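# Set the shelf board level on the cabinet's four pegs

## Task

Place the shelf board inside the cabinet so that it sits flat on all four shelf pegs, then release it. At the end the entire hand and arm must be outside the cabinet, with the hand kept at least about a fingernail's width away from the cabinet's side walls, back and roof, and the arm must be at rest. The gripper must not be holding any loose object when the result is checked. The board has to stay in place by itself, so anything the robot is still supporting does not count.

## Robot and tools

Robot: one six-joint arm with a two-finger parallel gripper. The joints, from the base outward, are waist, shoulder, elbow, wrist pitch, wrist yaw and wrist roll. The fingers point along the gripper's own +x axis and close along its y axis. The reported hand point (end_effector_position) sits midway between the finger pads, roughly 3 to 4 cm short of the fingertips. The only camera is cam_wrist (504x504), mounted on the hand. Its calibration line gives K, distortion and T_world_to_cam, which maps scene-frame points into camera coordinates. Expect errors of a few millimetres and about half a degree.

Scene frame: the origin is on the table top under the arm's base. +z is up, and +y is to the left when facing along +x. Positions are in metres. Orientations are quaternions written w first (qw, qx, qy, qz). The base may sit slightly tilted, and the printed hand position becomes less accurate when the arm is reaching far.

A row is always 8 numbers: x, y, z, qw, qx, qy, qz, opening. The first seven are an absolute pose for the hand in the scene frame, not an offset. The opening is a scale from -1 to 1. +1 is fully open (0.088 m). Empty fingers meet near -0.80, and values below that add nothing.

execute_actions(actions): a list of actions run in order. Each action is a table of 1 to 15 rows, and each row lasts one control step of 1/30 s. If a table has fewer than 15 rows, its last row is repeated until all 15 steps have run, so each action lasts 0.5 s. An action is rejected if its target lies more than 0.6 m from the hand's position at the start, measured along any of the hand's axes. If any action is malformed, or the first one fails that check against the last reported state, nothing in the call runs. An empty list simply returns the current state and images. Repeat the orientation quaternion in every row. Do not copy the reported one, which may have drifted.

move(target, speed, blocking): drives the hand in a straight line toward one absolute pose row. speed is in m/s, from 0.002 to 0.5, with a default of 0.25, and turning is capped at twice that number in rad/s. The path takes 0.5 to 10 s and stops early if it needs longer. Rotation goes the short way. The path does not slow down for obstacles, so go slowly near the cabinet and the board. A faster move, or a target set deeper past the point of contact, presses harder. The opening is applied when the move starts. With blocking=false the call returns after 0.5 s while the arm keeps moving. In that case use wait(0) to check progress, or stop, before sending any new rows or moves. The result carries a "move:" line. done means the hand is at rest near the target. Other endings include off_target, moving, held and fault, and the line also lists which limits acted. limits=paced means the sent pose was clipped. limits=held means a safety check blocked some steps, and the arm may then speed up well past speed.

wait(seconds): 0 to 10 s. The arm keeps its last command, and any running move continues. stop(): brakes a running move, which needs some room, while the fingers keep moving. zoom_image(camera, region): camera is "cam_wrist" and region is [x0, y0, x1, y1] in pixels, at most 504x504, with (0,0) at the top-left. It returns a magnified view of the latest image. read_manual(section): gives only licence texts. finished_scene(scene): ends the current scene, which you pass by number, and cannot be undone.

Controller behaviour: at each step the commanded pose is clipped to within 70 mm and 16 degrees of the measured pose. Damped IK then tracks it, and position wins over orientation. After an action the arm only finishes the last clipped pose, so a distant goal needs further commands. "Hand target" in a result shows what the controller is currently driving toward. Joint friction can leave the hand short of the target or slightly tilted, especially at long reach, and a tiny command may produce no motion at all. After each move, check the position and quaternion and correct any tilt. A "pose unreachable" line means the clearance check altered or blocked the command. Any mounting block under the base counts as part of the arm for that check.

Results: the state includes the hand pose and its linear and angular velocities. Joint positions and velocities are listed waist to wrist roll in rad and rad/s, followed by the finger-pad gap in m. Joint ranges in rad: waist ±3.054, shoulder 0 to 3.142, elbow 0 to 2.356, wrist pitch ±1.571, wrist yaw ±1.571, wrist roll ±3.142. grip_measured gives the actual opening on the command scale. To keep something held, command an opening clearly below grip_measured, and the larger the gap, the tighter the squeeze. Readings may be off by about 1 mm throughout. Each pad pushes up to roughly 34 N, and slamming the fingers shut can spring them open again. Going from fully open to closed takes at least about 0.5 s.

Hazards: if a joint's contact torque reaches its load limit (waist 16.6, shoulder 20.6, elbow 20.5, wrist pitch 5.42, wrist yaw 5.4, wrist roll 5.07 N m, held weight included), the arm freezes for 10 s and drops the rest of the call. Holding loads heats the motors. A MOTOR HOT line appears at 50 °C, and at 95 °C an OVER-TEMPERATURE FAULT holds the arm. If it does not cool down, power cuts and the arm goes limp. An arm pressed against an object keeps pushing until you send a new command. The simulation keeps running between calls while the robot holds its last command. Brief external tugs on a held part or pushes on loose items can occur.

Avoid: dropping the board, hard impacts, strong shoves, and knocking anything off the table, which fails the task. Before finishing, open the gripper to release the board, back the hand and arm fully out of the cabinet with at least about 1 cm of clearance from its walls, back and roof, let the arm come to rest, and check in the wrist images that the board lies level on all four pegs.

Each tool is called after "Request:" as name(argument=value, ...), one argument or row to a line, values as JSON.

## Session

Request:
execute_actions(
  actions=[],
)

Scene clock: 0.00 s.
end_effector_position=(+0.2483, +0.3384, +0.3827) grip_measured=+0.850 end_effector_quat_wxyz=(-0.220, +0.938, -0.201, -0.179) end_effector_velocity=(-0.001, -0.001, -0.001) end_effector_angular_velocity=(-0.017, +0.015, +0.006)
Joint positions: [ 0.307  1.146  1.818 -1.213  0.145 -1.78   0.081]
Joint velocities: [-0.002 -0.002 -0.002 -0.007 -0.007 -0.022 -0.   ]
Motor temperatures (°C, as the motors report them): [24 27 26 24 28 28]
Heat: hottest wrist yaw 28 °C (+0.0 °C/min).
Hand target: +0.248, +0.338, +0.383; -0.220, +0.938, -0.201, -0.179

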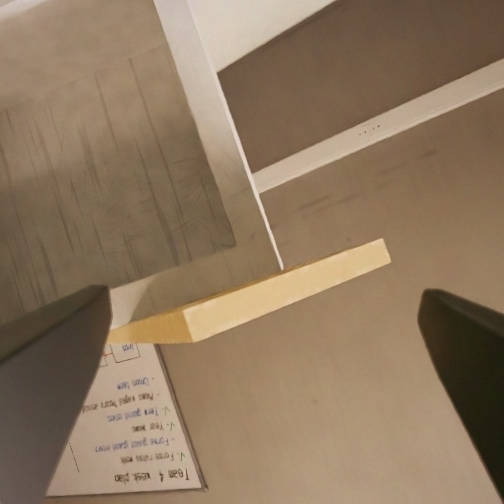

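Request:
move(
  target=[0.2,0.36,0.5,0.936,0.059,0.29,-0.19,1],
  speed=0.4,
)

Scene clock: 25.23 s.
end_effector_position=(+0.2022, +0.3578, +0.5024) grip_measured=+1.000 end_effector_quat_wxyz=(+0.985, +0.068, +0.138, -0.078) end_effector_velocity=(-0.003, +0.002, +0.000) end_effector_angular_velocity=(+0.015, +0.003, +0.021)
Joint positions: [-0.563  1.277  2.347 -1.456 -0.67   0.693  0.088]
Joint velocities: [-0.046 -0.002  0.002 -0.007 -0.066 -0.007  0.   ]
Motor temperatures (°C, as the motors report them): [25 28 28 26 28 28]
Heat: hottest shoulder 28 °C (+0.0 °C/min).
Hand target: +0.201, +0.358, +0.503; +0.985, +0.070, +0.138, -0.077
Off the commanded pose: 0.004 m, 22 deg; orientation clipped at the last step of the last action.
joint sent to its limit — the command would take joint 3 (elbow) past its upper limit, so that joint was sent only as far as its limit.
move: off_target; limits=paced
camera_calibration (this result's frames):
cam_wrist: T_world_to_cam=[[-0.205154, -0.977001, -0.0581466, 0.420826], [-0.604276, 0.173174, -0.777728, 0.483625], [0.769911, -0.124417, -0.625906, 0.278185], [0, 0, 0, 1]] pos_world=[0.164399, 0.362007, 0.574716]

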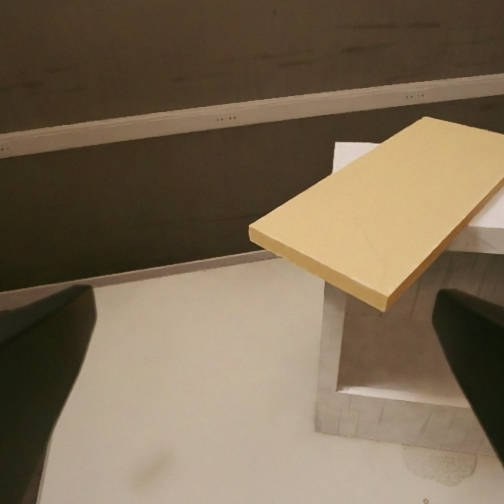

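Request:
move(
  target=[0.22,0.22,0.55,0.95,0,0.31,0,1],
  speed=0.4,
)

Scene clock: 30.07 s.
end_effector_position=(+0.2190, +0.2214, +0.5497) grip_measured=+1.000 end_effector_quat_wxyz=(+0.987, -0.004, +0.159, -0.015) end_effector_velocity=(-0.001, +0.001, -0.001) end_effector_angular_velocity=(-0.012, +0.000, +0.010)
Joint positions: [-1.145  1.481  2.107 -1.571 -1.265 -0.119  0.088]
Joint velocities: [-0.002 -0.002 -0.002 -0.007 -0.007 -0.022  0.   ]
Motor temperatures (°C, as the motors report them): [25 28 28 26 28 28]
Heat: hottest shoulder 28 °C (+0.0 °C/min).
Hand target: +0.219, +0.220, +0.551; +0.987, -0.004, +0.159, -0.016
Off the commanded pose: 0.002 m, 18 deg; orientation clipped at the last step of the last action.
joint sent to its limit — the command would take joint 4 (wrist pitch) past its lower limit, so that joint was sent only as far as its limit.
move: off_target; limits=paced
camera_calibration (this result's frames):
cam_wrist: T_world_to_cam=[[-0.0598188, -0.995898, 0.0678897, 0.196828], [-0.649741, -0.0127852, -0.760048, 0.595682], [0.757798, -0.0895758, -0.646311, 0.28403], [0, 0, 0, 1]] pos_world=[0.183575, 0.229078, 0.622956]

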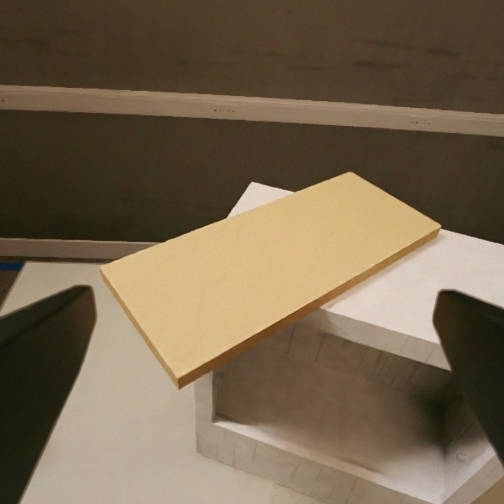

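Request:
move(
  target=[0.2,0.25,0.36,0.97,0.03,0.17,-0.19,1],
  speed=0.4,
)

Scene clock: 74.50 s.
end_effector_position=(+0.2001, +0.2527, +0.3585) grip_measured=+1.000 end_effector_quat_wxyz=(+0.966, +0.023, +0.172, -0.192) end_effector_velocity=(-0.002, +0.003, -0.003) end_effector_angular_velocity=(-0.005, +0.011, +0.009)
Joint positions: [ 0.117  0.767  1.298 -1.053  0.087  0.878  0.088]
Joint velocities: [ 0.037 -0.002  0.002 -0.007  0.022  0.007  0.   ]
Motor temperatures (°C, as the motors report them): [25 31 27 28 28 28]
Heat: hottest shoulder 31 °C (+3.0 °C/min).
Hand target: +0.200, +0.251, +0.356; +0.965, +0.022, +0.173, -0.195
Off the commanded pose: 0.003 m, 1 deg.
move: done
camera_calibration (this result's frames):
cam_wrist: T_world_to_cam=[[-0.404488, -0.911247, 0.0775852, 0.284023], [-0.634184, 0.218353, -0.741709, 0.370308], [0.658939, -0.349215, -0.666219, 0.270093], [0, 0, 0, 1]] pos_world=[0.171752, 0.272278, 0.432566]

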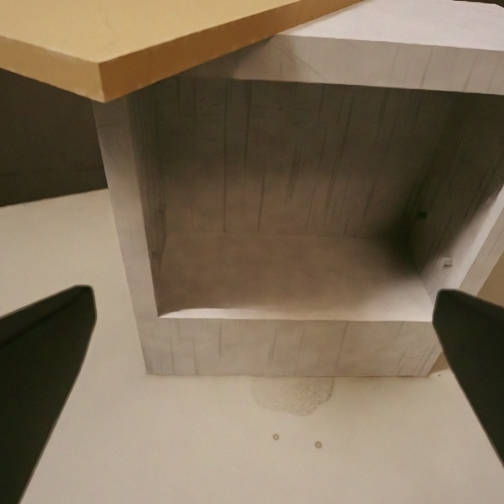

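Request:
move(
  target=[0.30,0.13,0.38,0.678,0.678,0.201,0.201,0],
  speed=0.4,
)

Scene clock: 106.13 s.
end_effector_position=(+0.2987, +0.1311, +0.3829) grip_measured=+0.000 end_effector_quat_wxyz=(+0.693, +0.682, +0.176, +0.156) end_effector_velocity=(-0.001, +0.000, -0.003) end_effector_angular_velocity=(-0.002, +0.008, +0.007)
Joint positions: [-0.709  1.405  0.461  1.564 -1.026  2.831  0.039]
Joint velocities: [ 0.002  0.007 -0.007  0.022 -0.007  0.007 -0.   ]
Motor temperatures (°C, as the motors report them): [25 29 28 29 28 28]
Heat: hottest shoulder 29 °C (-1.0 °C/min).
Hand target: +0.299, +0.130, +0.380; +0.689, +0.687, +0.175, +0.154
Off the commanded pose: 0.003 m, 6 deg.
joint sent to its limit — the command would take joint 4 (wrist pitch) past its upper limit, so that joint was sent only as far as its limit.
move: off_target
camera_calibration (this result's frames):
cam_wrist: T_world_to_cam=[[-0.0453727, -0.0805686, -0.995716, 0.405961], [-0.757955, 0.652052, -0.0182225, 0.180595], [0.650727, 0.753881, -0.0906528, -0.183631], [0, 0, 0, 1]] pos_world=[0.274796, 0.053386, 0.390866]

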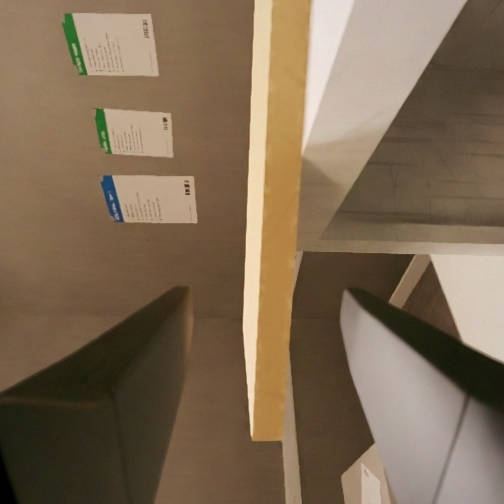

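Request:
move(
  target=[0.22,0.22,0.30,0.694,0.694,-0.133,-0.133,1],
  speed=0.4,
)

Request:
move(
  target=[0.33,0.17,0.19,0.694,0.694,-0.133,-0.133,1],
  speed=0.3,
)

Scene clock: 130.50 s.
end_effector_position=(+0.2199, +0.2190, +0.2984) grip_measured=+1.000 end_effector_quat_wxyz=(+0.700, +0.689, -0.134, -0.131) end_effector_velocity=(-0.001, -0.004, -0.001) end_effector_angular_velocity=(-0.012, +0.002, -0.028)
Joint positions: [ 0.695  0.625  0.774 -0.569  0.895  2.639  0.088]
Joint velocities: [ 0.007  0.012  0.007 -0.037  0.022  0.022  0.   ]
Motor temperatures (°C, as the motors report them): [25 28 29 28 29 28]
Heat: hottest elbow 29 °C (-2.0 °C/min).
Hand target: +0.220, +0.221, +0.299; +0.700, +0.690, -0.135, -0.130
Off the commanded pose: 0.002 m, 1 deg.
move: done; limits=paced
camera_calibration (this result's frames):
cam_wrist: T_world_to_cam=[[-0.0575412, -0.0390075, -0.997581, 0.319434], [-0.0087897, 0.999217, -0.0385645, -0.172631], [0.998304, 0.00654939, -0.057839, -0.128864], [0, 0, 0, 1]] pos_world=[0.145509, 0.1858, 0.304551]

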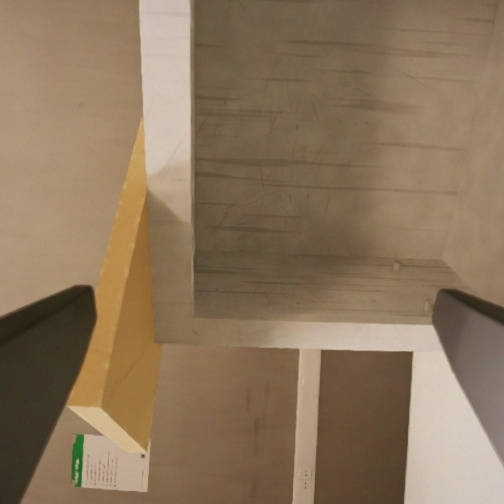

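Scene clock: 131.73 s.
end_effector_position=(+0.3279, +0.1728, +0.1927) grip_measured=+1.000 end_effector_quat_wxyz=(+0.691, +0.698, -0.133, -0.129) end_effector_velocity=(+0.003, -0.002, +0.001) end_effector_angular_velocity=(-0.015, +0.001, -0.000)
Joint positions: [0.538 1.19  0.513 0.325 0.743 2.575 0.088]
Joint velocities: [-0.012  0.012 -0.002  0.022 -0.007 -0.022  0.   ]
Motor temperatures (°C, as the motors report them): [25 28 29 28 29 28]
Heat: hottest elbow 29 °C (-2.0 °C/min).
Hand target: +0.328, +0.169, +0.190; +0.694, +0.695, -0.133, -0.134
Off the commanded pose: 0.004 m, 1 deg.
move: done
camera_calibration (this result's frames):
cam_wrist: T_world_to_cam=[[-0.0512687, -0.0137554, -0.99859, 0.212193], [-0.0145141, 0.99981, -0.0130271, -0.132777], [0.998579, 0.0138257, -0.0514586, -0.245015], [0, 0, 0, 1]] pos_world=[0.253619, 0.139058, 0.197556]

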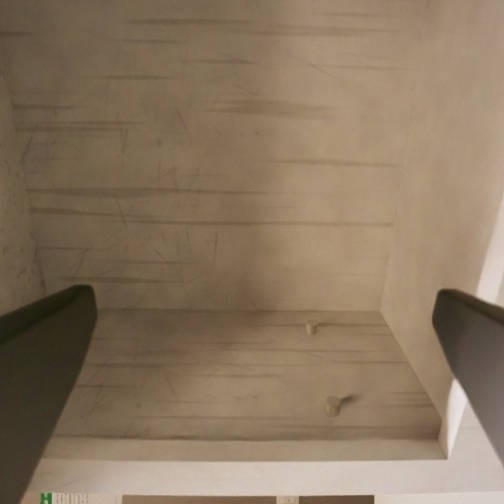

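Request:
move(
  target=[0.26,0.30,0.33,0.66,0.66,-0.25,-0.25,0.2],
  speed=0.35,
)

Request:
move(
  target=[0.335,0.36,0.382,0.622,0.622,-0.335,-0.335,0.2],
  speed=0.3,
)

Scene clock: 160.47 s.
end_effector_position=(+0.2601, +0.3003, +0.3318) grip_measured=+0.200 end_effector_quat_wxyz=(+0.668, +0.661, -0.239, -0.244) end_effector_velocity=(-0.002, -0.003, -0.003) end_effector_angular_velocity=(-0.009, +0.034, -0.035)
Joint positions: [ 0.744  1.276  1.618 -1.349  1.002  3.142  0.049]
Joint velocities: [-0.002  0.022  0.027 -0.066 -0.022  0.022  0.   ]
Motor temperatures (°C, as the motors report them): [27 29 28 28 29 28]
Heat: hottest shoulder 29 °C (+0.0 °C/min).
Hand target: +0.262, +0.301, +0.330; +0.667, +0.660, -0.240, -0.247
Off the commanded pose: 0.002 m, 2 deg.
joint sent to its limit — the command would take joint 6 (wrist roll) past its upper limit, so that joint was sent only as far as its limit.
move: done
camera_calibration (this result's frames):
cam_wrist: T_world_to_cam=[[-0.0721853, -0.0103403, -0.997338, 0.35339], [0.305653, 0.951606, -0.0319887, -0.321948], [0.949403, -0.307148, -0.0655314, -0.0580525], [0, 0, 0, 1]] pos_world=[0.179029, 0.292191, 0.338346]

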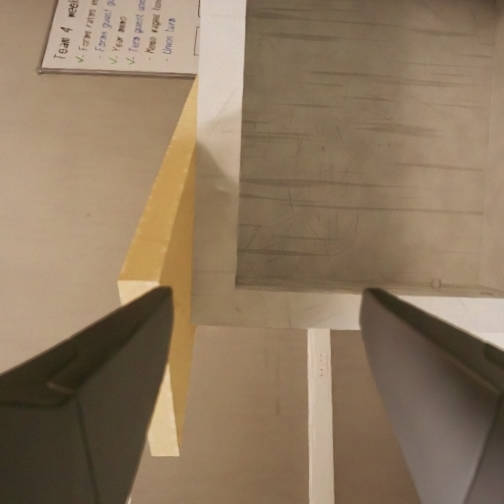

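Scene clock: 161.60 s.
end_effector_position=(+0.3328, +0.3598, +0.3816) grip_measured=+0.200 end_effector_quat_wxyz=(+0.673, +0.650, -0.273, -0.224) end_effector_velocity=(+0.001, -0.001, -0.002) end_effector_angular_velocity=(-0.027, +0.032, -0.008)
Joint positions: [ 0.605  1.704  2.341 -1.496  1.     2.962  0.049]
Joint velocities: [-0.002  0.007  0.007 -0.007 -0.007 -0.037 -0.   ]
Motor temperatures (°C, as the motors report them): [27 29 29 28 29 28]
Heat: hottest shoulder 29 °C (+0.0 °C/min).
Hand target: +0.336, +0.360, +0.381; +0.674, +0.647, -0.276, -0.223
Off the commanded pose: 0.002 m, 16 deg; orientation clipped at the last step of the last action.
joint sent to its limit — the command would take joint 3 (elbow) past its upper limit, so that joint was sent only as far as its limit.
move: off_target; limits=paced
camera_calibration (this result's frames):
cam_wrist: T_world_to_cam=[[-0.009182, -0.0571508, -0.998323, 0.405192], [0.328015, 0.942951, -0.0569978, -0.393911], [0.944628, -0.327989, 0.0100881, -0.125299], [0, 0, 0, 1]] pos_world=[0.25129, 0.3535, 0.383324]

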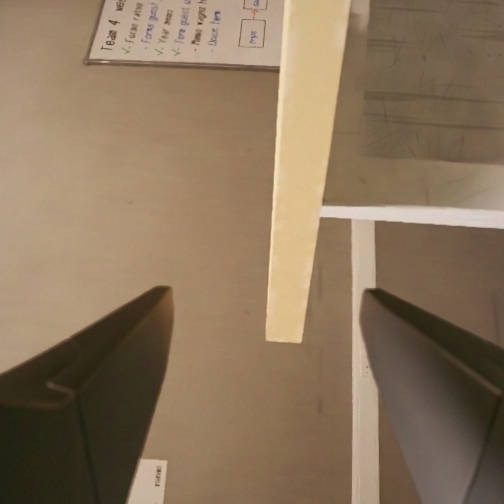

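Request:
move(
  target=[0.24,0.2,0.38,1,0,0,0,0.2],
  speed=0.4,
)

Request:
move(
  target=[0.30,0.13,0.38,0.678,-0.678,-0.201,0.201,0.2],
  speed=0.3,
)

Scene clock: 171.70 s.
end_effector_position=(+0.2384, +0.2017, +0.3838) grip_measured=+0.200 end_effector_quat_wxyz=(+1.000, +0.006, -0.002, +0.004) end_effector_velocity=(-0.001, -0.003, -0.004) end_effector_angular_velocity=(-0.011, +0.024, -0.003)
Joint positions: [-0.491  0.567  0.684 -0.105 -0.529  0.803  0.049]
Joint velocities: [-0.022 -0.002 -0.002 -0.022 -0.037 -0.022 -0.   ]
Motor temperatures (°C, as the motors report them): [27 31 29 28 29 28]
Heat: hottest shoulder 31 °C (+2.0 °C/min).
Hand target: +0.240, +0.198, +0.382; +1.000, +0.007, +0.002, +0.001
Off the commanded pose: 0.004 m, 1 deg.
move: done
camera_calibration (this result's frames):
cam_wrist: T_world_to_cam=[[-0.0382487, -0.998786, 0.0310269, 0.19931], [-0.372308, -0.0145702, -0.927995, 0.480561], [0.927321, -0.0470462, -0.371299, 0.00575781], [0, 0, 0, 1]] pos_world=[0.181201, 0.20634, 0.441912]

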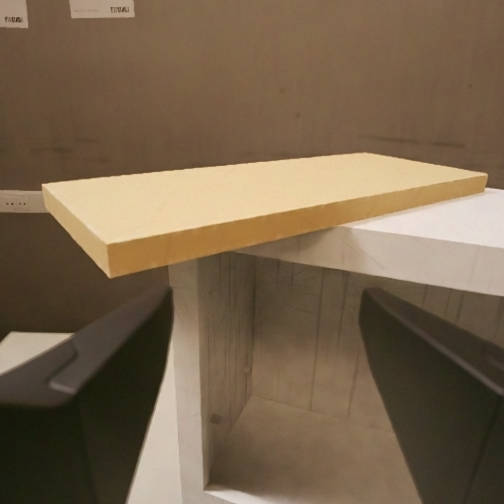

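Scene clock: 175.00 s.
end_effector_position=(+0.2984, +0.1308, +0.3776) grip_measured=+0.200 end_effector_quat_wxyz=(+0.688, -0.687, -0.154, +0.176) end_effector_velocity=(+0.001, -0.002, -0.003) end_effector_angular_velocity=(-0.024, +0.025, -0.002)
Joint positions: [-0.698  1.402  0.442  1.567 -1.015 -0.307  0.049]
Joint velocities: [-0.007  0.002  0.007 -0.022 -0.037 -0.022 -0.   ]
Motor temperatures (°C, as the motors report them): [27 31 29 28 29 28]
Heat: hottest shoulder 31 °C (+2.0 °C/min).
Hand target: +0.299, +0.131, +0.380; +0.684, -0.690, -0.155, +0.176
Off the commanded pose: 0.003 m, 6 deg.
joint sent to its limit — the command would take joint 4 (wrist pitch) past its upper limit, so that joint was sent only as far as its limit.
move: off_target
camera_calibration (this result's frames):
cam_wrist: T_world_to_cam=[[-0.0300839, 0.0214238, 0.999318, -0.370582], [0.0849752, -0.996096, 0.0239128, 0.12863], [0.995929, 0.0856367, 0.028146, -0.24412], [0, 0, 0, 1]] pos_world=[0.221047, 0.156972, 0.374124]

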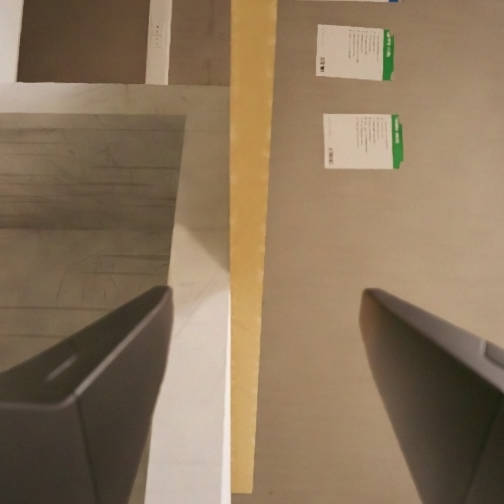

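Request:
move(
  target=[0.39,0.189,0.379,0.678,-0.678,-0.201,0.201,0.2],
  speed=0.12,
)

Scene clock: 182.83 s.
end_effector_position=(+0.3881, +0.1875, +0.3777) grip_measured=+0.200 end_effector_quat_wxyz=(+0.677, -0.679, -0.198, +0.201) end_effector_velocity=(+0.003, -0.000, +0.001) end_effector_angular_velocity=(-0.010, -0.008, -0.009)
Joint positions: [-0.378  1.561  0.738  1.379 -0.763 -0.47   0.049]
Joint velocities: [ 0.002  0.002  0.012 -0.022  0.007 -0.022  0.   ]
Motor temperatures (°C, as the motors report them): [27 30 30 28 29 28]
Heat: hottest shoulder 30 °C (+1.0 °C/min).
Hand target: +0.390, +0.189, +0.378; +0.677, -0.680, -0.200, +0.202
Off the commanded pose: 0.003 m, 0 deg.
move: done
camera_calibration (this result's frames):
cam_wrist: T_world_to_cam=[[-0.0588239, 0.0147797, 0.998159, -0.356353], [0.185614, -0.982292, 0.0254834, 0.135186], [0.98086, 0.186771, 0.055039, -0.361639], [0, 0, 0, 1]] pos_world=[0.308663, 0.205603, 0.372156]

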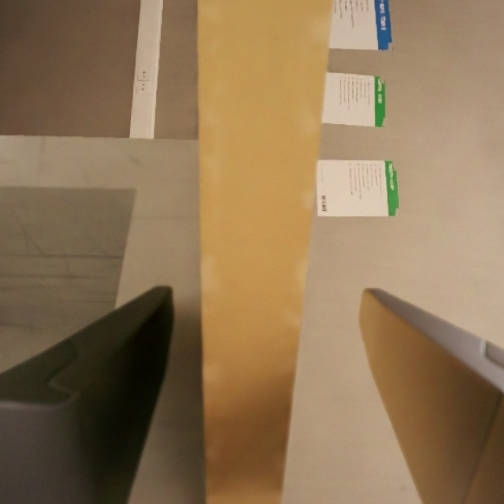

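Request:
execute_actions(
  actions=[
    [[0.398,0.194,0.377,0.678,-0.678,-0.201,0.201,0.2]],
    [[0.398,0.194,0.377,0.678,-0.678,-0.201,0.201,-0.3]],
    [[0.398,0.194,0.377,0.678,-0.678,-0.201,0.201,-0.9]],
    [[0.398,0.194,0.377,0.678,-0.678,-0.201,0.201,-0.9]],
  ],
)

Request:
move(
  target=[0.398,0.194,0.40,0.678,-0.678,-0.201,0.201,-0.9],
  speed=0.05,
)

Scene clock: 190.87 s.
end_effector_position=(+0.3940, +0.1972, +0.3724) grip_measured=-0.485 end_effector_quat_wxyz=(+0.676, -0.677, -0.199, +0.212) end_effector_velocity=(-0.002, +0.005, +0.001) end_effector_angular_velocity=(-0.028, -0.016, +0.017)
Joint positions: [-0.343  1.566  0.758  1.359 -0.752 -0.481  0.015]
Joint velocities: [ 0.002 -0.007  0.002  0.007 -0.007 -0.022 -0.   ]
Motor temperatures (°C, as the motors report them): [27 30 30 27 29 28]
Heat: hottest shoulder 30 °C (+1.0 °C/min).
Hand target: +0.398, +0.194, +0.377; +0.678, -0.678, -0.201, +0.201
Off the commanded pose: 0.007 m, 1 deg.
camera_calibration (this result's frames):
cam_wrist: T_world_to_cam=[[-0.0456094, 0.0159936, 0.998831, -0.356502], [0.202489, -0.978967, 0.0249217, 0.136761], [0.978222, 0.203389, 0.0414116, -0.366081], [0, 0, 0, 1]] pos_world=[0.314156, 0.214044, 0.367837]

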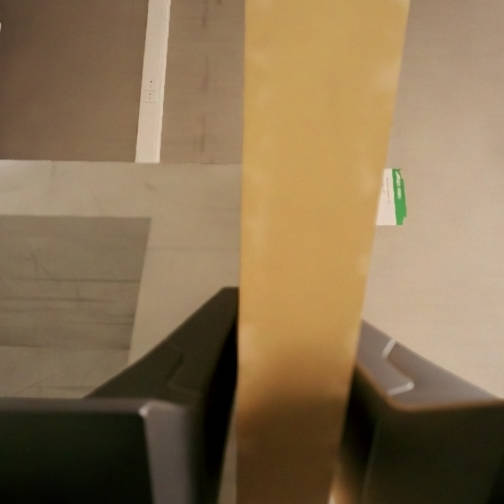

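Scene clock: 191.70 s.
end_effector_position=(+0.3969, +0.1971, +0.3819) grip_measured=-0.486 end_effector_quat_wxyz=(+0.682, -0.670, -0.186, +0.226) end_effector_velocity=(+0.001, -0.002, +0.004) end_effector_angular_velocity=(-0.007, -0.002, -0.010)
Joint positions: [-0.371  1.57   0.807  1.311 -0.806 -0.442  0.015]
Joint velocities: [-0.012 -0.002  0.012 -0.022 -0.007 -0.007 -0.   ]
Motor temperatures (°C, as the motors report them): [28 30 30 27 29 28]
Heat: hottest shoulder 30 °C (+1.0 °C/min).
Hand target: +0.398, +0.194, +0.400; +0.678, -0.678, -0.201, +0.201
Off the commanded pose: 0.018 m, 4 deg.
move: off_target
camera_calibration (this result's frames):
cam_wrist: T_world_to_cam=[[-0.00297879, 0.00839122, 0.99996, -0.381772], [0.205059, -0.97871, 0.00882374, 0.140855], [0.978745, 0.205077, 0.00119468, -0.354431], [0, 0, 0, 1]] pos_world=[0.316877, 0.213746, 0.380938]

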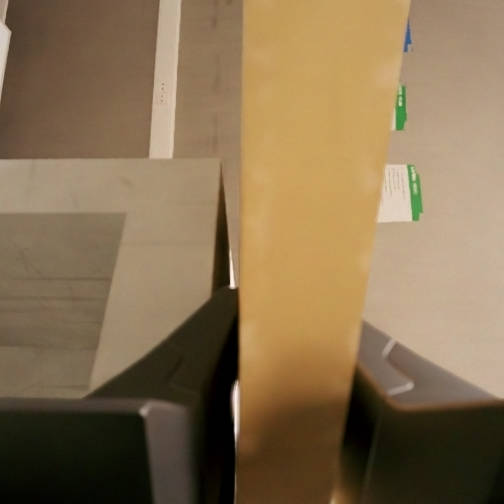

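Request:
move(
  target=[0.375,0.18,0.42,0.678,-0.678,-0.201,0.201,-0.9],
  speed=0.06,
)

Scene clock: 198.13 s.
end_effector_position=(+0.3797, +0.1790, +0.4076) grip_measured=-0.486 end_effector_quat_wxyz=(+0.686, -0.669, -0.187, +0.217) end_effector_velocity=(+0.000, -0.002, +0.001) end_effector_angular_velocity=(+0.001, -0.007, -0.009)
Joint positions: [-0.485  1.561  0.805  1.365 -0.882 -0.352  0.015]
Joint velocities: [-0.002 -0.002 -0.002 -0.007  0.007 -0.007 -0.   ]
Motor temperatures (°C, as the motors report them): [29 30 31 27 30 28]
Heat: hottest elbow 31 °C (+2.0 °C/min).
Hand target: +0.375, +0.180, +0.420; +0.678, -0.677, -0.201, +0.201
Off the commanded pose: 0.013 m, 3 deg.
move: off_target
camera_calibration (this result's frames):
cam_wrist: T_world_to_cam=[[-0.0141083, -0.000931304, 0.9999, -0.401471], [0.191727, -0.981447, 0.0017911, 0.13484], [0.981347, 0.191733, 0.0140251, -0.33773], [0, 0, 0, 1]] pos_world=[0.299913, 0.196718, 0.405926]

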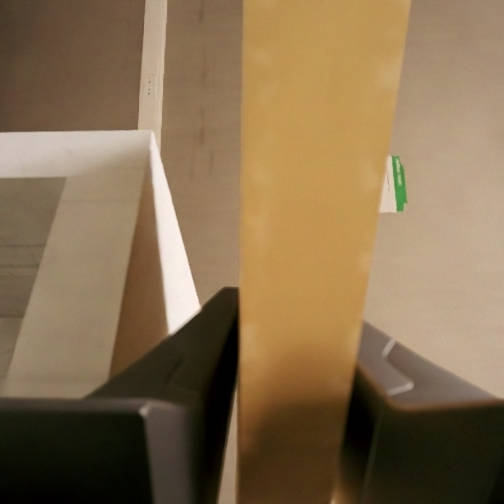

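Request:
move(
  target=[0.28,0.20,0.43,0.694,-0.694,0.133,-0.133,-0.9],
  speed=0.12,
)

Scene clock: 209.70 s.
end_effector_position=(+0.2844, +0.1937, +0.4180) grip_measured=-0.486 end_effector_quat_wxyz=(+0.700, -0.688, +0.148, -0.120) end_effector_velocity=(-0.002, -0.000, -0.001) end_effector_angular_velocity=(+0.008, +0.003, -0.012)
Joint positions: [-0.269  0.91   1.105 -0.493 -0.054 -0.82   0.015]
Joint velocities: [ 0.002 -0.002  0.007 -0.022  0.007  0.007 -0.   ]
Motor temperatures (°C, as the motors report them): [30 30 32 28 31 28]
Heat: hottest elbow 32 °C (+3.0 °C/min).
Hand target: +0.281, +0.200, +0.430; +0.696, -0.693, +0.131, -0.134
Off the commanded pose: 0.014 m, 2 deg.
move: off_target
camera_calibration (this result's frames):
cam_wrist: T_world_to_cam=[[0.00823154, 0.0317554, 0.999462, -0.425662], [-0.694548, -0.718879, 0.0285609, 0.357547], [0.719399, -0.694409, 0.0161382, -0.00192868], [0, 0, 0, 1]] pos_world=[0.253225, 0.269211, 0.415252]

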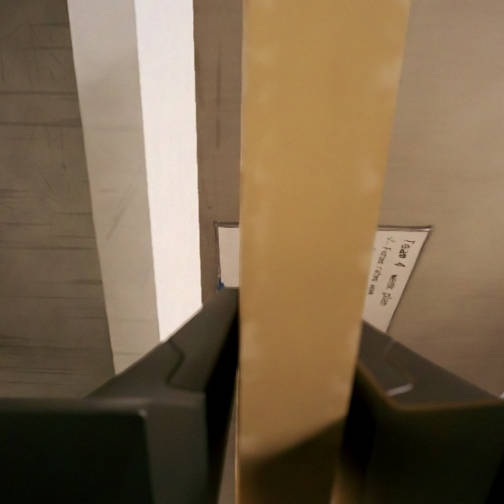

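Request:
move(
  target=[0.276,0.206,0.205,0.694,-0.694,0.133,-0.133,-0.9],
  speed=0.12,
)

Scene clock: 217.40 s.
end_effector_position=(+0.2732, +0.2091, +0.2008) grip_measured=-0.486 end_effector_quat_wxyz=(+0.692, -0.698, +0.136, -0.120) end_effector_velocity=(+0.000, -0.002, -0.005) end_effector_angular_velocity=(-0.021, +0.011, -0.007)
Joint positions: [ 0.77   0.959  0.57  -0.073  0.931 -0.447  0.015]
Joint velocities: [ 0.007  0.017 -0.007  0.007  0.007 -0.007 -0.   ]
Motor temperatures (°C, as the motors report them): [29 29 32 30 31 28]
Heat: hottest elbow 32 °C (+3.0 °C/min).
Hand target: +0.273, +0.207, +0.205; +0.689, -0.700, +0.132, -0.134
Off the commanded pose: 0.006 m, 2 deg.
move: done
camera_calibration (this result's frames):
cam_wrist: T_world_to_cam=[[-0.00362902, 0.0601007, 0.998186, -0.211396], [-0.681247, -0.730875, 0.0415292, 0.363323], [0.732045, -0.67986, 0.0435957, 0.00834738], [0, 0, 0, 1]] pos_world=[0.240635, 0.283924, 0.19556]

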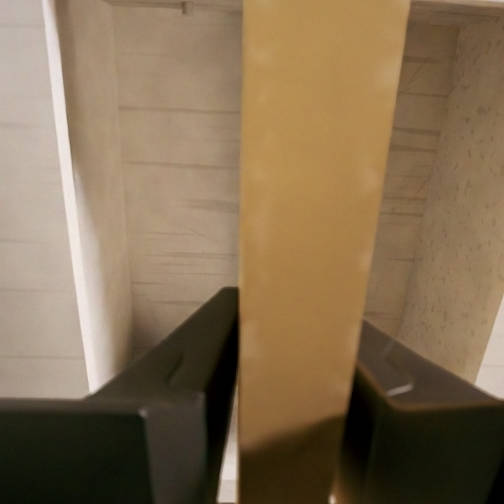

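Request:
move(
  target=[0.332,0.184,0.2,0.694,-0.694,0.133,-0.133,-0.9],
  speed=0.06,
)

Scene clock: 227.37 s.
end_effector_position=(+0.3117, +0.2037, +0.1856) grip_measured=-0.474 end_effector_quat_wxyz=(+0.701, -0.696, +0.129, -0.088) end_effector_velocity=(-0.000, -0.000, +0.002) end_effector_angular_velocity=(-0.005, -0.010, -0.001)
Joint positions: [ 0.642  1.11   0.543  0.21   0.754 -0.552  0.016]
Joint velocities: [-0.002 -0.002 -0.002  0.007  0.007 -0.007 -0.   ]
Motor temperatures (°C, as the motors report them): [29 30 32 30 32 28]
Heat: hottest elbow 32 °C (+1.0 °C/min).
Hand target: +0.327, +0.184, +0.200; +0.695, -0.693, +0.134, -0.133
Off the commanded pose: 0.032 m, 5 deg.
move: off_target
camera_calibration (this result's frames):
cam_wrist: T_world_to_cam=[[0.024889, 0.0394275, 0.998912, -0.200567], [-0.637526, -0.76904, 0.0462389, 0.379532], [0.770027, -0.637983, 0.00599541, -0.0362918], [0, 0, 0, 1]] pos_world=[0.274899, 0.27663, 0.183017]

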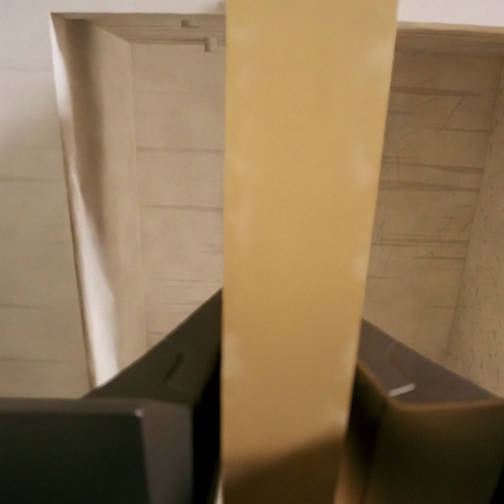

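Request:
move(
  target=[0.28,0.192,0.2,0.694,-0.694,0.133,-0.133,-0.9],
  speed=0.06,
)

Request:
move(
  target=[0.326,0.173,0.2,0.694,-0.694,0.133,-0.133,-0.9],
  speed=0.04,
)

Scene clock: 240.67 s.
end_effector_position=(+0.2817, +0.1934, +0.1931) grip_measured=-0.486 end_effector_quat_wxyz=(+0.695, -0.695, +0.140, -0.120) end_effector_velocity=(-0.003, -0.002, +0.001) end_effector_angular_velocity=(-0.017, +0.005, -0.008)
Joint positions: [ 0.714  0.989  0.516  0.03   0.877 -0.47   0.015]
Joint velocities: [ 0.002 -0.012 -0.002 -0.022  0.007 -0.007  0.   ]
Motor temperatures (°C, as the motors report them): [36 30 32 34 31 28]
Heat: hottest waist 36 °C (+6.0 °C/min).
Hand target: +0.280, +0.192, +0.200; +0.694, -0.695, +0.133, -0.133
Off the commanded pose: 0.007 m, 2 deg.
move: done
camera_calibration (this result's frames):
cam_wrist: T_world_to_cam=[[0.000287456, 0.0520398, 0.998645, -0.202377], [-0.685579, -0.727002, 0.0380817, 0.359151], [0.727999, -0.684661, 0.0354684, -0.00463752], [0, 0, 0, 1]] pos_world=[0.249661, 0.26846, 0.18859]

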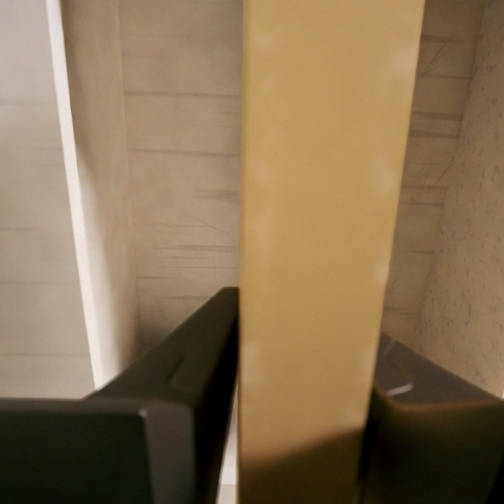

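Scene clock: 242.23 s.
end_effector_position=(+0.3222, +0.1737, +0.1916) grip_measured=-0.486 end_effector_quat_wxyz=(+0.695, -0.695, +0.141, -0.121) end_effector_velocity=(+0.002, -0.001, +0.002) end_effector_angular_velocity=(+0.001, -0.008, +0.003)
Joint positions: [ 0.543  1.153  0.513  0.263  0.721 -0.564  0.015]
Joint velocities: [-0.012  0.007 -0.002  0.022 -0.007 -0.007 -0.   ]
Motor temperatures (°C, as the motors report them): [36 30 32 34 31 28]
Heat: hottest waist 36 °C (+6.1 °C/min).
Hand target: +0.326, +0.173, +0.200; +0.695, -0.694, +0.134, -0.133
Off the commanded pose: 0.009 m, 2 deg.
move: off_target
camera_calibration (this result's frames):
cam_wrist: T_world_to_cam=[[-0.000203325, 0.0504242, 0.998728, -0.199482], [-0.686942, -0.725795, 0.0365044, 0.373145], [0.726712, -0.686061, 0.0347861, -0.0467999], [0, 0, 0, 1]] pos_world=[0.290298, 0.248778, 0.187235]

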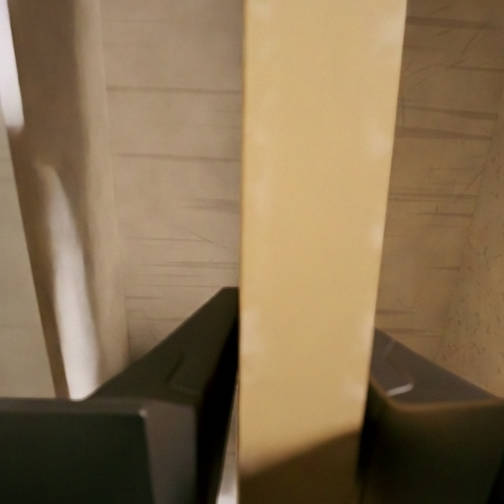

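Request:
move(
  target=[0.40,0.1435,0.207,0.694,-0.694,0.133,-0.133,-0.9],
  speed=0.05,
)

Scene clock: 250.50 s.
end_effector_position=(+0.3948, +0.1447, +0.1948) grip_measured=-0.486 end_effector_quat_wxyz=(+0.696, -0.693, +0.144, -0.120) end_effector_velocity=(+0.002, -0.003, -0.001) end_effector_angular_velocity=(-0.008, +0.011, -0.009)
Joint positions: [ 0.332  1.465  0.639  0.495  0.52  -0.648  0.015]
Joint velocities: [-0.007  0.012  0.007 -0.007 -0.007 -0.007 -0.   ]
Motor temperatures (°C, as the motors report them): [35 30 32 34 31 28]
Heat: hottest waist 35 °C (+5.0 °C/min).
Hand target: +0.399, +0.143, +0.207; +0.696, -0.693, +0.134, -0.133
Off the commanded pose: 0.013 m, 2 deg.
move: off_target
camera_calibration (this result's frames):
cam_wrist: T_world_to_cam=[[0.00527781, 0.0466387, 0.998898, -0.20283], [-0.688729, -0.724052, 0.0374451, 0.402106], [0.725, -0.688167, 0.0283, -0.117274], [0, 0, 0, 1]] pos_world=[0.363036, 0.219901, 0.190869]

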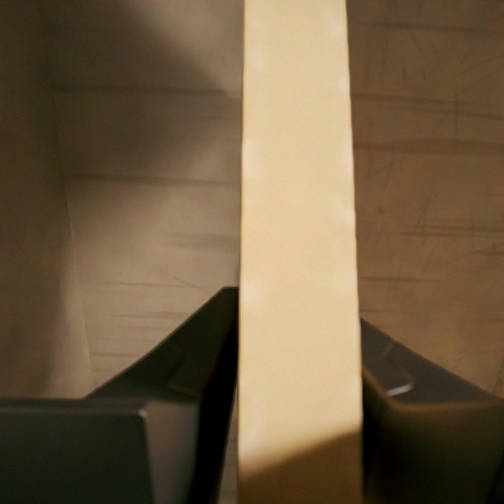

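Request:
move(
  target=[0.443,0.126,0.207,0.694,-0.694,0.133,-0.133,-0.9],
  speed=0.04,
)

Scene clock: 255.67 s.
end_effector_position=(+0.4119, +0.1392, +0.1807) grip_measured=-0.470 end_effector_quat_wxyz=(+0.689, -0.701, +0.150, -0.101) end_effector_velocity=(+0.000, -0.001, -0.001) end_effector_angular_velocity=(+0.007, +0.006, -0.003)
Joint positions: [ 0.319  1.563  0.671  0.558  0.472 -0.677  0.016]
Joint velocities: [-0.002  0.002  0.002 -0.007 -0.007  0.007 -0.   ]
Motor temperatures (°C, as the motors report them): [36 30 33 35 31 28]
Heat: hottest waist 36 °C (+5.0 °C/min).
Hand target: +0.437, +0.126, +0.208; +0.694, -0.695, +0.133, -0.133
Off the commanded pose: 0.043 m, 4 deg.
move: off_target
camera_calibration (this result's frames):
cam_wrist: T_world_to_cam=[[0.0423704, 0.0603786, 0.997276, -0.205427], [-0.673013, -0.736004, 0.073154, 0.399215], [0.738416, -0.674279, 0.00945078, -0.137117], [0, 0, 0, 1]] pos_world=[0.37863, 0.213772, 0.176959]

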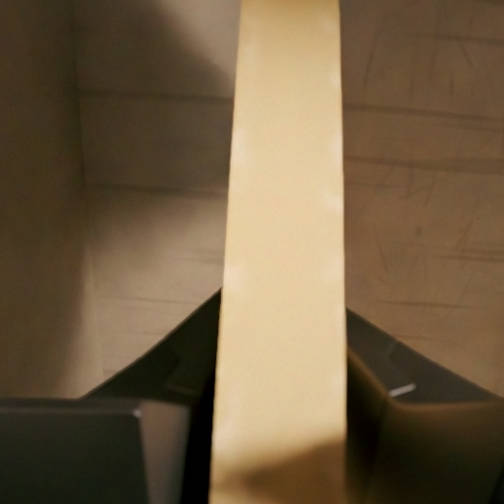

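Request:
move(
  target=[0.408,0.140,0.20,0.694,-0.694,0.133,-0.133,-0.9],
  speed=0.03,
)

Request:
move(
  target=[0.408,0.140,0.172,0.694,-0.694,0.133,-0.133,-0.9],
  speed=0.02,
)

Scene clock: 264.43 s.
end_effector_position=(+0.4078, +0.1403, +0.1864) grip_measured=-0.475 end_effector_quat_wxyz=(+0.693, -0.696, +0.145, -0.117) end_effector_velocity=(-0.003, -0.002, -0.001) end_effector_angular_velocity=(-0.028, +0.016, -0.013)
Joint positions: [ 0.326  1.541  0.666  0.544  0.509 -0.658  0.016]
Joint velocities: [ 0.002 -0.007 -0.002 -0.022  0.007 -0.022 -0.   ]
Motor temperatures (°C, as the motors report them): [41 30 36 39 31 28]
Heat: hottest waist 41 °C (+10.1 °C/min).
Hand target: +0.408, +0.140, +0.200; +0.694, -0.695, +0.133, -0.133
Off the commanded pose: 0.014 m, 2 deg.
move: off_target
camera_calibration (this result's frames):
cam_wrist: T_world_to_cam=[[0.0125786, 0.0532618, 0.998501, -0.198089], [-0.686602, -0.72549, 0.0473484, 0.405678], [0.726925, -0.686169, 0.027444, -0.130384], [0, 0, 0, 1]] pos_world=[0.37581, 0.215401, 0.182163]

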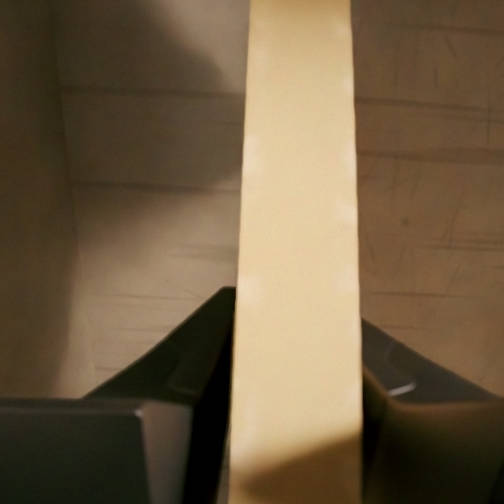

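Scene clock: 265.70 s.
end_effector_position=(+0.4075, +0.1433, +0.1667) grip_measured=-0.479 end_effector_quat_wxyz=(+0.696, -0.694, +0.137, -0.120) end_effector_velocity=(-0.000, -0.002, -0.002) end_effector_angular_velocity=(-0.010, +0.000, -0.004)
Joint positions: [ 0.384  1.602  0.654  0.622  0.572 -0.635  0.016]
Joint velocities: [ 0.002  0.007 -0.002  0.007  0.007 -0.007 -0.   ]
Motor temperatures (°C, as the motors report them): [41 30 36 39 31 28]
Heat: hottest waist 41 °C (+10.1 °C/min).
Hand target: +0.408, +0.140, +0.172; +0.694, -0.695, +0.133, -0.133
Off the commanded pose: 0.006 m, 2 deg.
move: done
camera_calibration (this result's frames):
cam_wrist: T_world_to_cam=[[-0.00519508, 0.0495554, 0.998758, -0.170905], [-0.682732, -0.729938, 0.0326661, 0.410078], [0.73065, -0.681715, 0.0376251, -0.13142], [0, 0, 0, 1]] pos_world=[0.375107, 0.21821, 0.162242]

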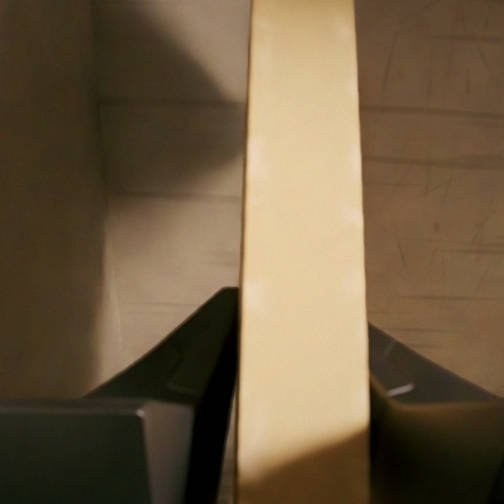

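Request:
execute_actions(
  actions=[
    [[0.408,0.140,0.166,0.694,-0.694,0.133,-0.133,-0.9]],
    [[0.408,0.140,0.164,0.694,-0.694,0.133,-0.133,-0.3]],
    [[0.408,0.140,0.164,0.694,-0.694,0.133,-0.133,0.1]],
  ],
)

Request:
move(
  target=[0.27,0.17,0.19,0.694,-0.694,0.133,-0.133,0.1],
  speed=0.15,
)

Request:
move(
  target=[0.22,0.17,0.27,0.97,0,0.17,-0.19,0.1],
  speed=0.3,
)

Scene clock: 276.10 s.
end_effector_position=(+0.4073, +0.1428, +0.1596) grip_measured=+0.096 end_effector_quat_wxyz=(+0.695, -0.695, +0.136, -0.124) end_effector_velocity=(-0.001, -0.003, +0.001) end_effector_angular_velocity=(-0.012, +0.000, -0.011)
Joint positions: [ 0.403  1.628  0.652  0.647  0.598 -0.63   0.044]
Joint velocities: [-0.002 -0.002 -0.002 -0.007  0.007 -0.007  0.002]
Motor temperatures (°C, as the motors report them): [39 31 34 38 31 28]
Heat: hottest waist 39 °C (+7.1 °C/min).
Hand target: +0.408, +0.140, +0.164; +0.694, -0.694, +0.133, -0.133
Off the commanded pose: 0.005 m, 1 deg.
camera_calibration (this result's frames):
cam_wrist: T_world_to_cam=[[-0.011237, 0.052993, 0.998532, -0.161713], [-0.685618, -0.727307, 0.0308832, 0.410909], [0.727875, -0.684264, 0.0445057, -0.131008], [0, 0, 0, 1]] pos_world=[0.375267, 0.217782, 0.154616]

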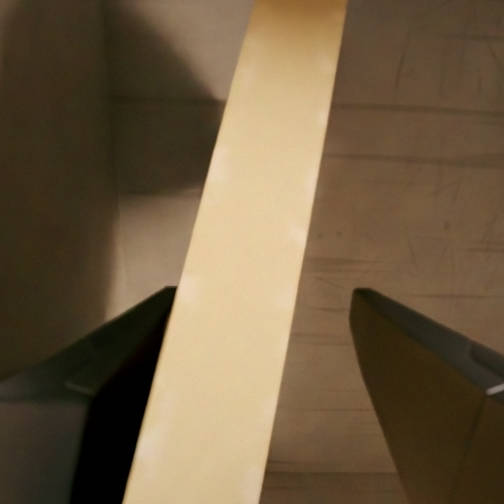

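Scene clock: 277.67 s.
end_effector_position=(+0.2718, +0.1699, +0.1850) grip_measured=+0.108 end_effector_quat_wxyz=(+0.694, -0.696, +0.138, -0.124) end_effector_velocity=(-0.003, -0.001, -0.000) end_effector_angular_velocity=(-0.003, +0.003, -0.005)
Joint positions: [ 0.706  0.947  0.403  0.105  0.879 -0.477  0.044]
Joint velocities: [ 0.007 -0.012 -0.002 -0.022  0.007  0.007 -0.   ]
Motor temperatures (°C, as the motors report them): [39 31 34 38 31 28]
Heat: hottest waist 39 °C (+7.0 °C/min).
Hand target: +0.271, +0.170, +0.191; +0.693, -0.696, +0.132, -0.133
Off the commanded pose: 0.005 m, 1 deg.
move: done
camera_calibration (this result's frames):
cam_wrist: T_world_to_cam=[[-0.00730405, 0.0558669, 0.998412, -0.19157], [-0.688179, -0.724671, 0.0355151, 0.336316], [0.725504, -0.686826, 0.0437395, -0.0136882], [0, 0, 0, 1]] pos_world=[0.239977, 0.245019, 0.17992]

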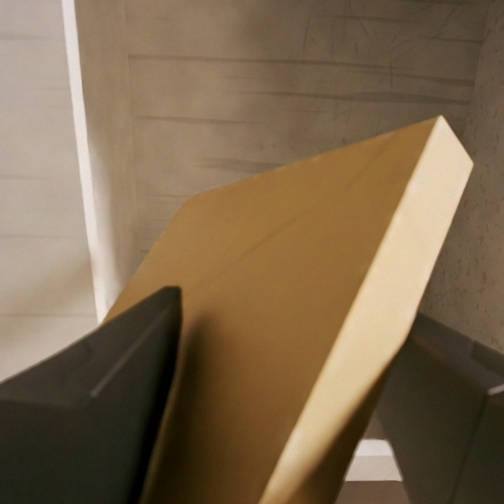

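Scene clock: 280.77 s.
end_effector_position=(+0.2217, +0.1678, +0.2668) grip_measured=+0.100 end_effector_quat_wxyz=(+0.965, +0.001, +0.174, -0.194) end_effector_velocity=(-0.003, -0.003, -0.004) end_effector_angular_velocity=(+0.035, +0.016, -0.018)
Joint positions: [ 0.167  0.577  0.708 -0.662  0.14   0.861  0.044]
Joint velocities: [-0.022 -0.002 -0.002 -0.022 -0.037  0.022 -0.   ]
Motor temperatures (°C, as the motors report them): [38 31 34 37 31 28]
Heat: hottest waist 38 °C (+6.1 °C/min).
Hand target: +0.221, +0.170, +0.270; +0.967, +0.004, +0.171, -0.190
Off the commanded pose: 0.004 m, 1 deg.
move: done
camera_calibration (this result's frames):
cam_wrist: T_world_to_cam=[[-0.399469, -0.908659, 0.121506, 0.20923], [-0.644949, 0.184361, -0.741654, 0.34266], [0.65151, -0.374633, -0.659686, 0.169336], [0, 0, 0, 1]] pos_world=[0.194255, 0.190384, 0.340421]

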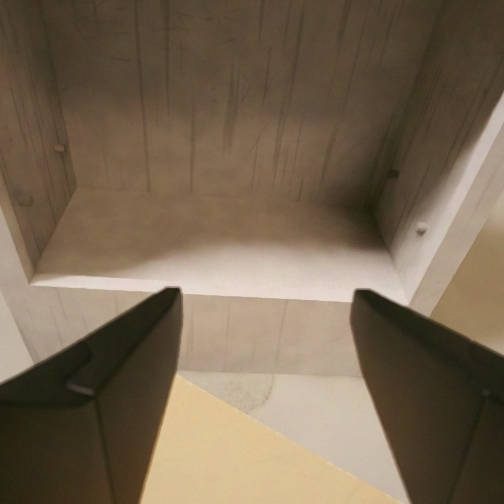

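Request:
move(
  target=[0.15,0.2,0.40,0.9,0.07,0.40,-0.17,0.1],
  speed=0.3,
)

Scene clock: 292.17 s.
end_effector_position=(+0.1519, +0.2019, +0.4007) grip_measured=+0.100 end_effector_quat_wxyz=(+0.937, +0.007, +0.231, -0.260) end_effector_velocity=(-0.003, +0.002, -0.000) end_effector_angular_velocity=(-0.025, +0.020, +0.005)
Joint positions: [-0.958  0.927  1.523 -1.57  -0.665  0.046  0.044]
Joint velocities: [-0.002  0.002  0.017 -0.022  0.007 -0.037 -0.   ]
Motor temperatures (°C, as the motors report them): [35 31 34 36 31 28]
Heat: hottest wrist pitch 36 °C (+4.0 °C/min).
Hand target: +0.152, +0.200, +0.402; +0.936, +0.007, +0.232, -0.264
Off the commanded pose: 0.003 m, 23 deg; orientation clipped at the last step of the last action.
joint sent to its limit — the command would take joint 4 (wrist pitch) past its lower limit, so that joint was sent only as far as its limit.
move: off_target; limits=paced
camera_calibration (this result's frames):
cam_wrist: T_world_to_cam=[[-0.506348, -0.846261, 0.165695, 0.181974], [-0.694768, 0.286539, -0.659691, 0.344769], [0.510793, -0.449153, -0.733043, 0.381708], [0, 0, 0, 1]] pos_world=[0.136703, 0.226653, 0.477097]

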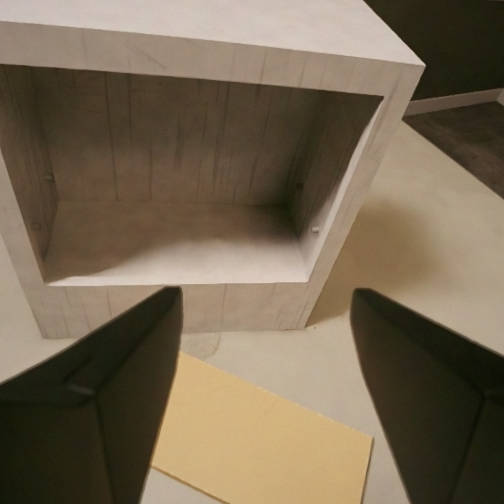

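Request:
move(
  target=[0.09,0.14,0.12,0.904,0.073,0.382,-0.173,-0.9],
  speed=0.3,
)

Scene clock: 350.50 s.
end_effector_position=(+0.1148, +0.1640, +0.2414) grip_measured=-0.783 end_effector_quat_wxyz=(+0.922, +0.051, +0.329, -0.197) end_effector_velocity=(+0.002, +0.002, +0.001) end_effector_angular_velocity=(+0.004, -0.009, +0.020)
Joint positions: [-0.738  0.437  0.857 -1.503 -0.7    0.128  0.001]
Joint velocities: [-0.007 -0.002 -0.002  0.007 -0.022 -0.007 -0.   ]
Motor temperatures (°C, as the motors report them): [29 36 30 35 29 28]
Heat: hottest shoulder 36 °C (+0.0 °C/min).
Hand target: +0.115, +0.164, +0.243; +0.922, +0.051, +0.329, -0.199
Off the commanded pose: 0.126 m, 7 deg; position clipped at the last step of the last action.
move: held; limits=paced,held; held on 17 of 40 steps, including the last
pose unreachable: on one or more control steps of this call, first in action 0 (counted from 0), an arm could not follow its commanded pose, so it was not sent that pose on those steps. On the call's last step it was still not sent that pose. It may still have moved: this result reports where it is.
cause: the commanded pose would bring two parts of the arm too close to each other (joints 3 (elbow) to 6 (wrist roll) lie between them).
camera_calibration (this result's frames):
cam_wrist: T_world_to_cam=[[-0.403577, -0.909674, 0.0980786, 0.172501], [-0.818268, 0.310894, -0.48351, 0.192416], [0.409344, -0.275388, -0.869827, 0.283035], [0, 0, 0, 1]] pos_world=[0.111207, 0.175043, 0.322307]

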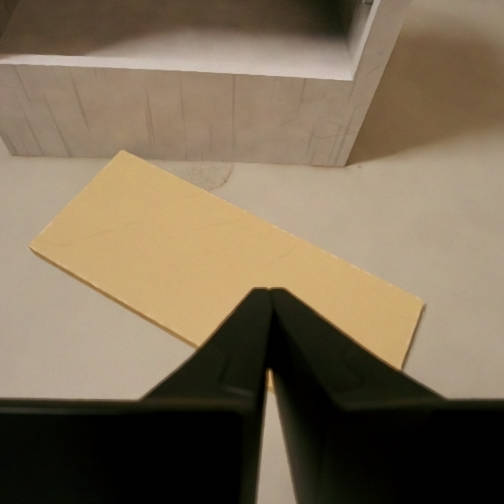

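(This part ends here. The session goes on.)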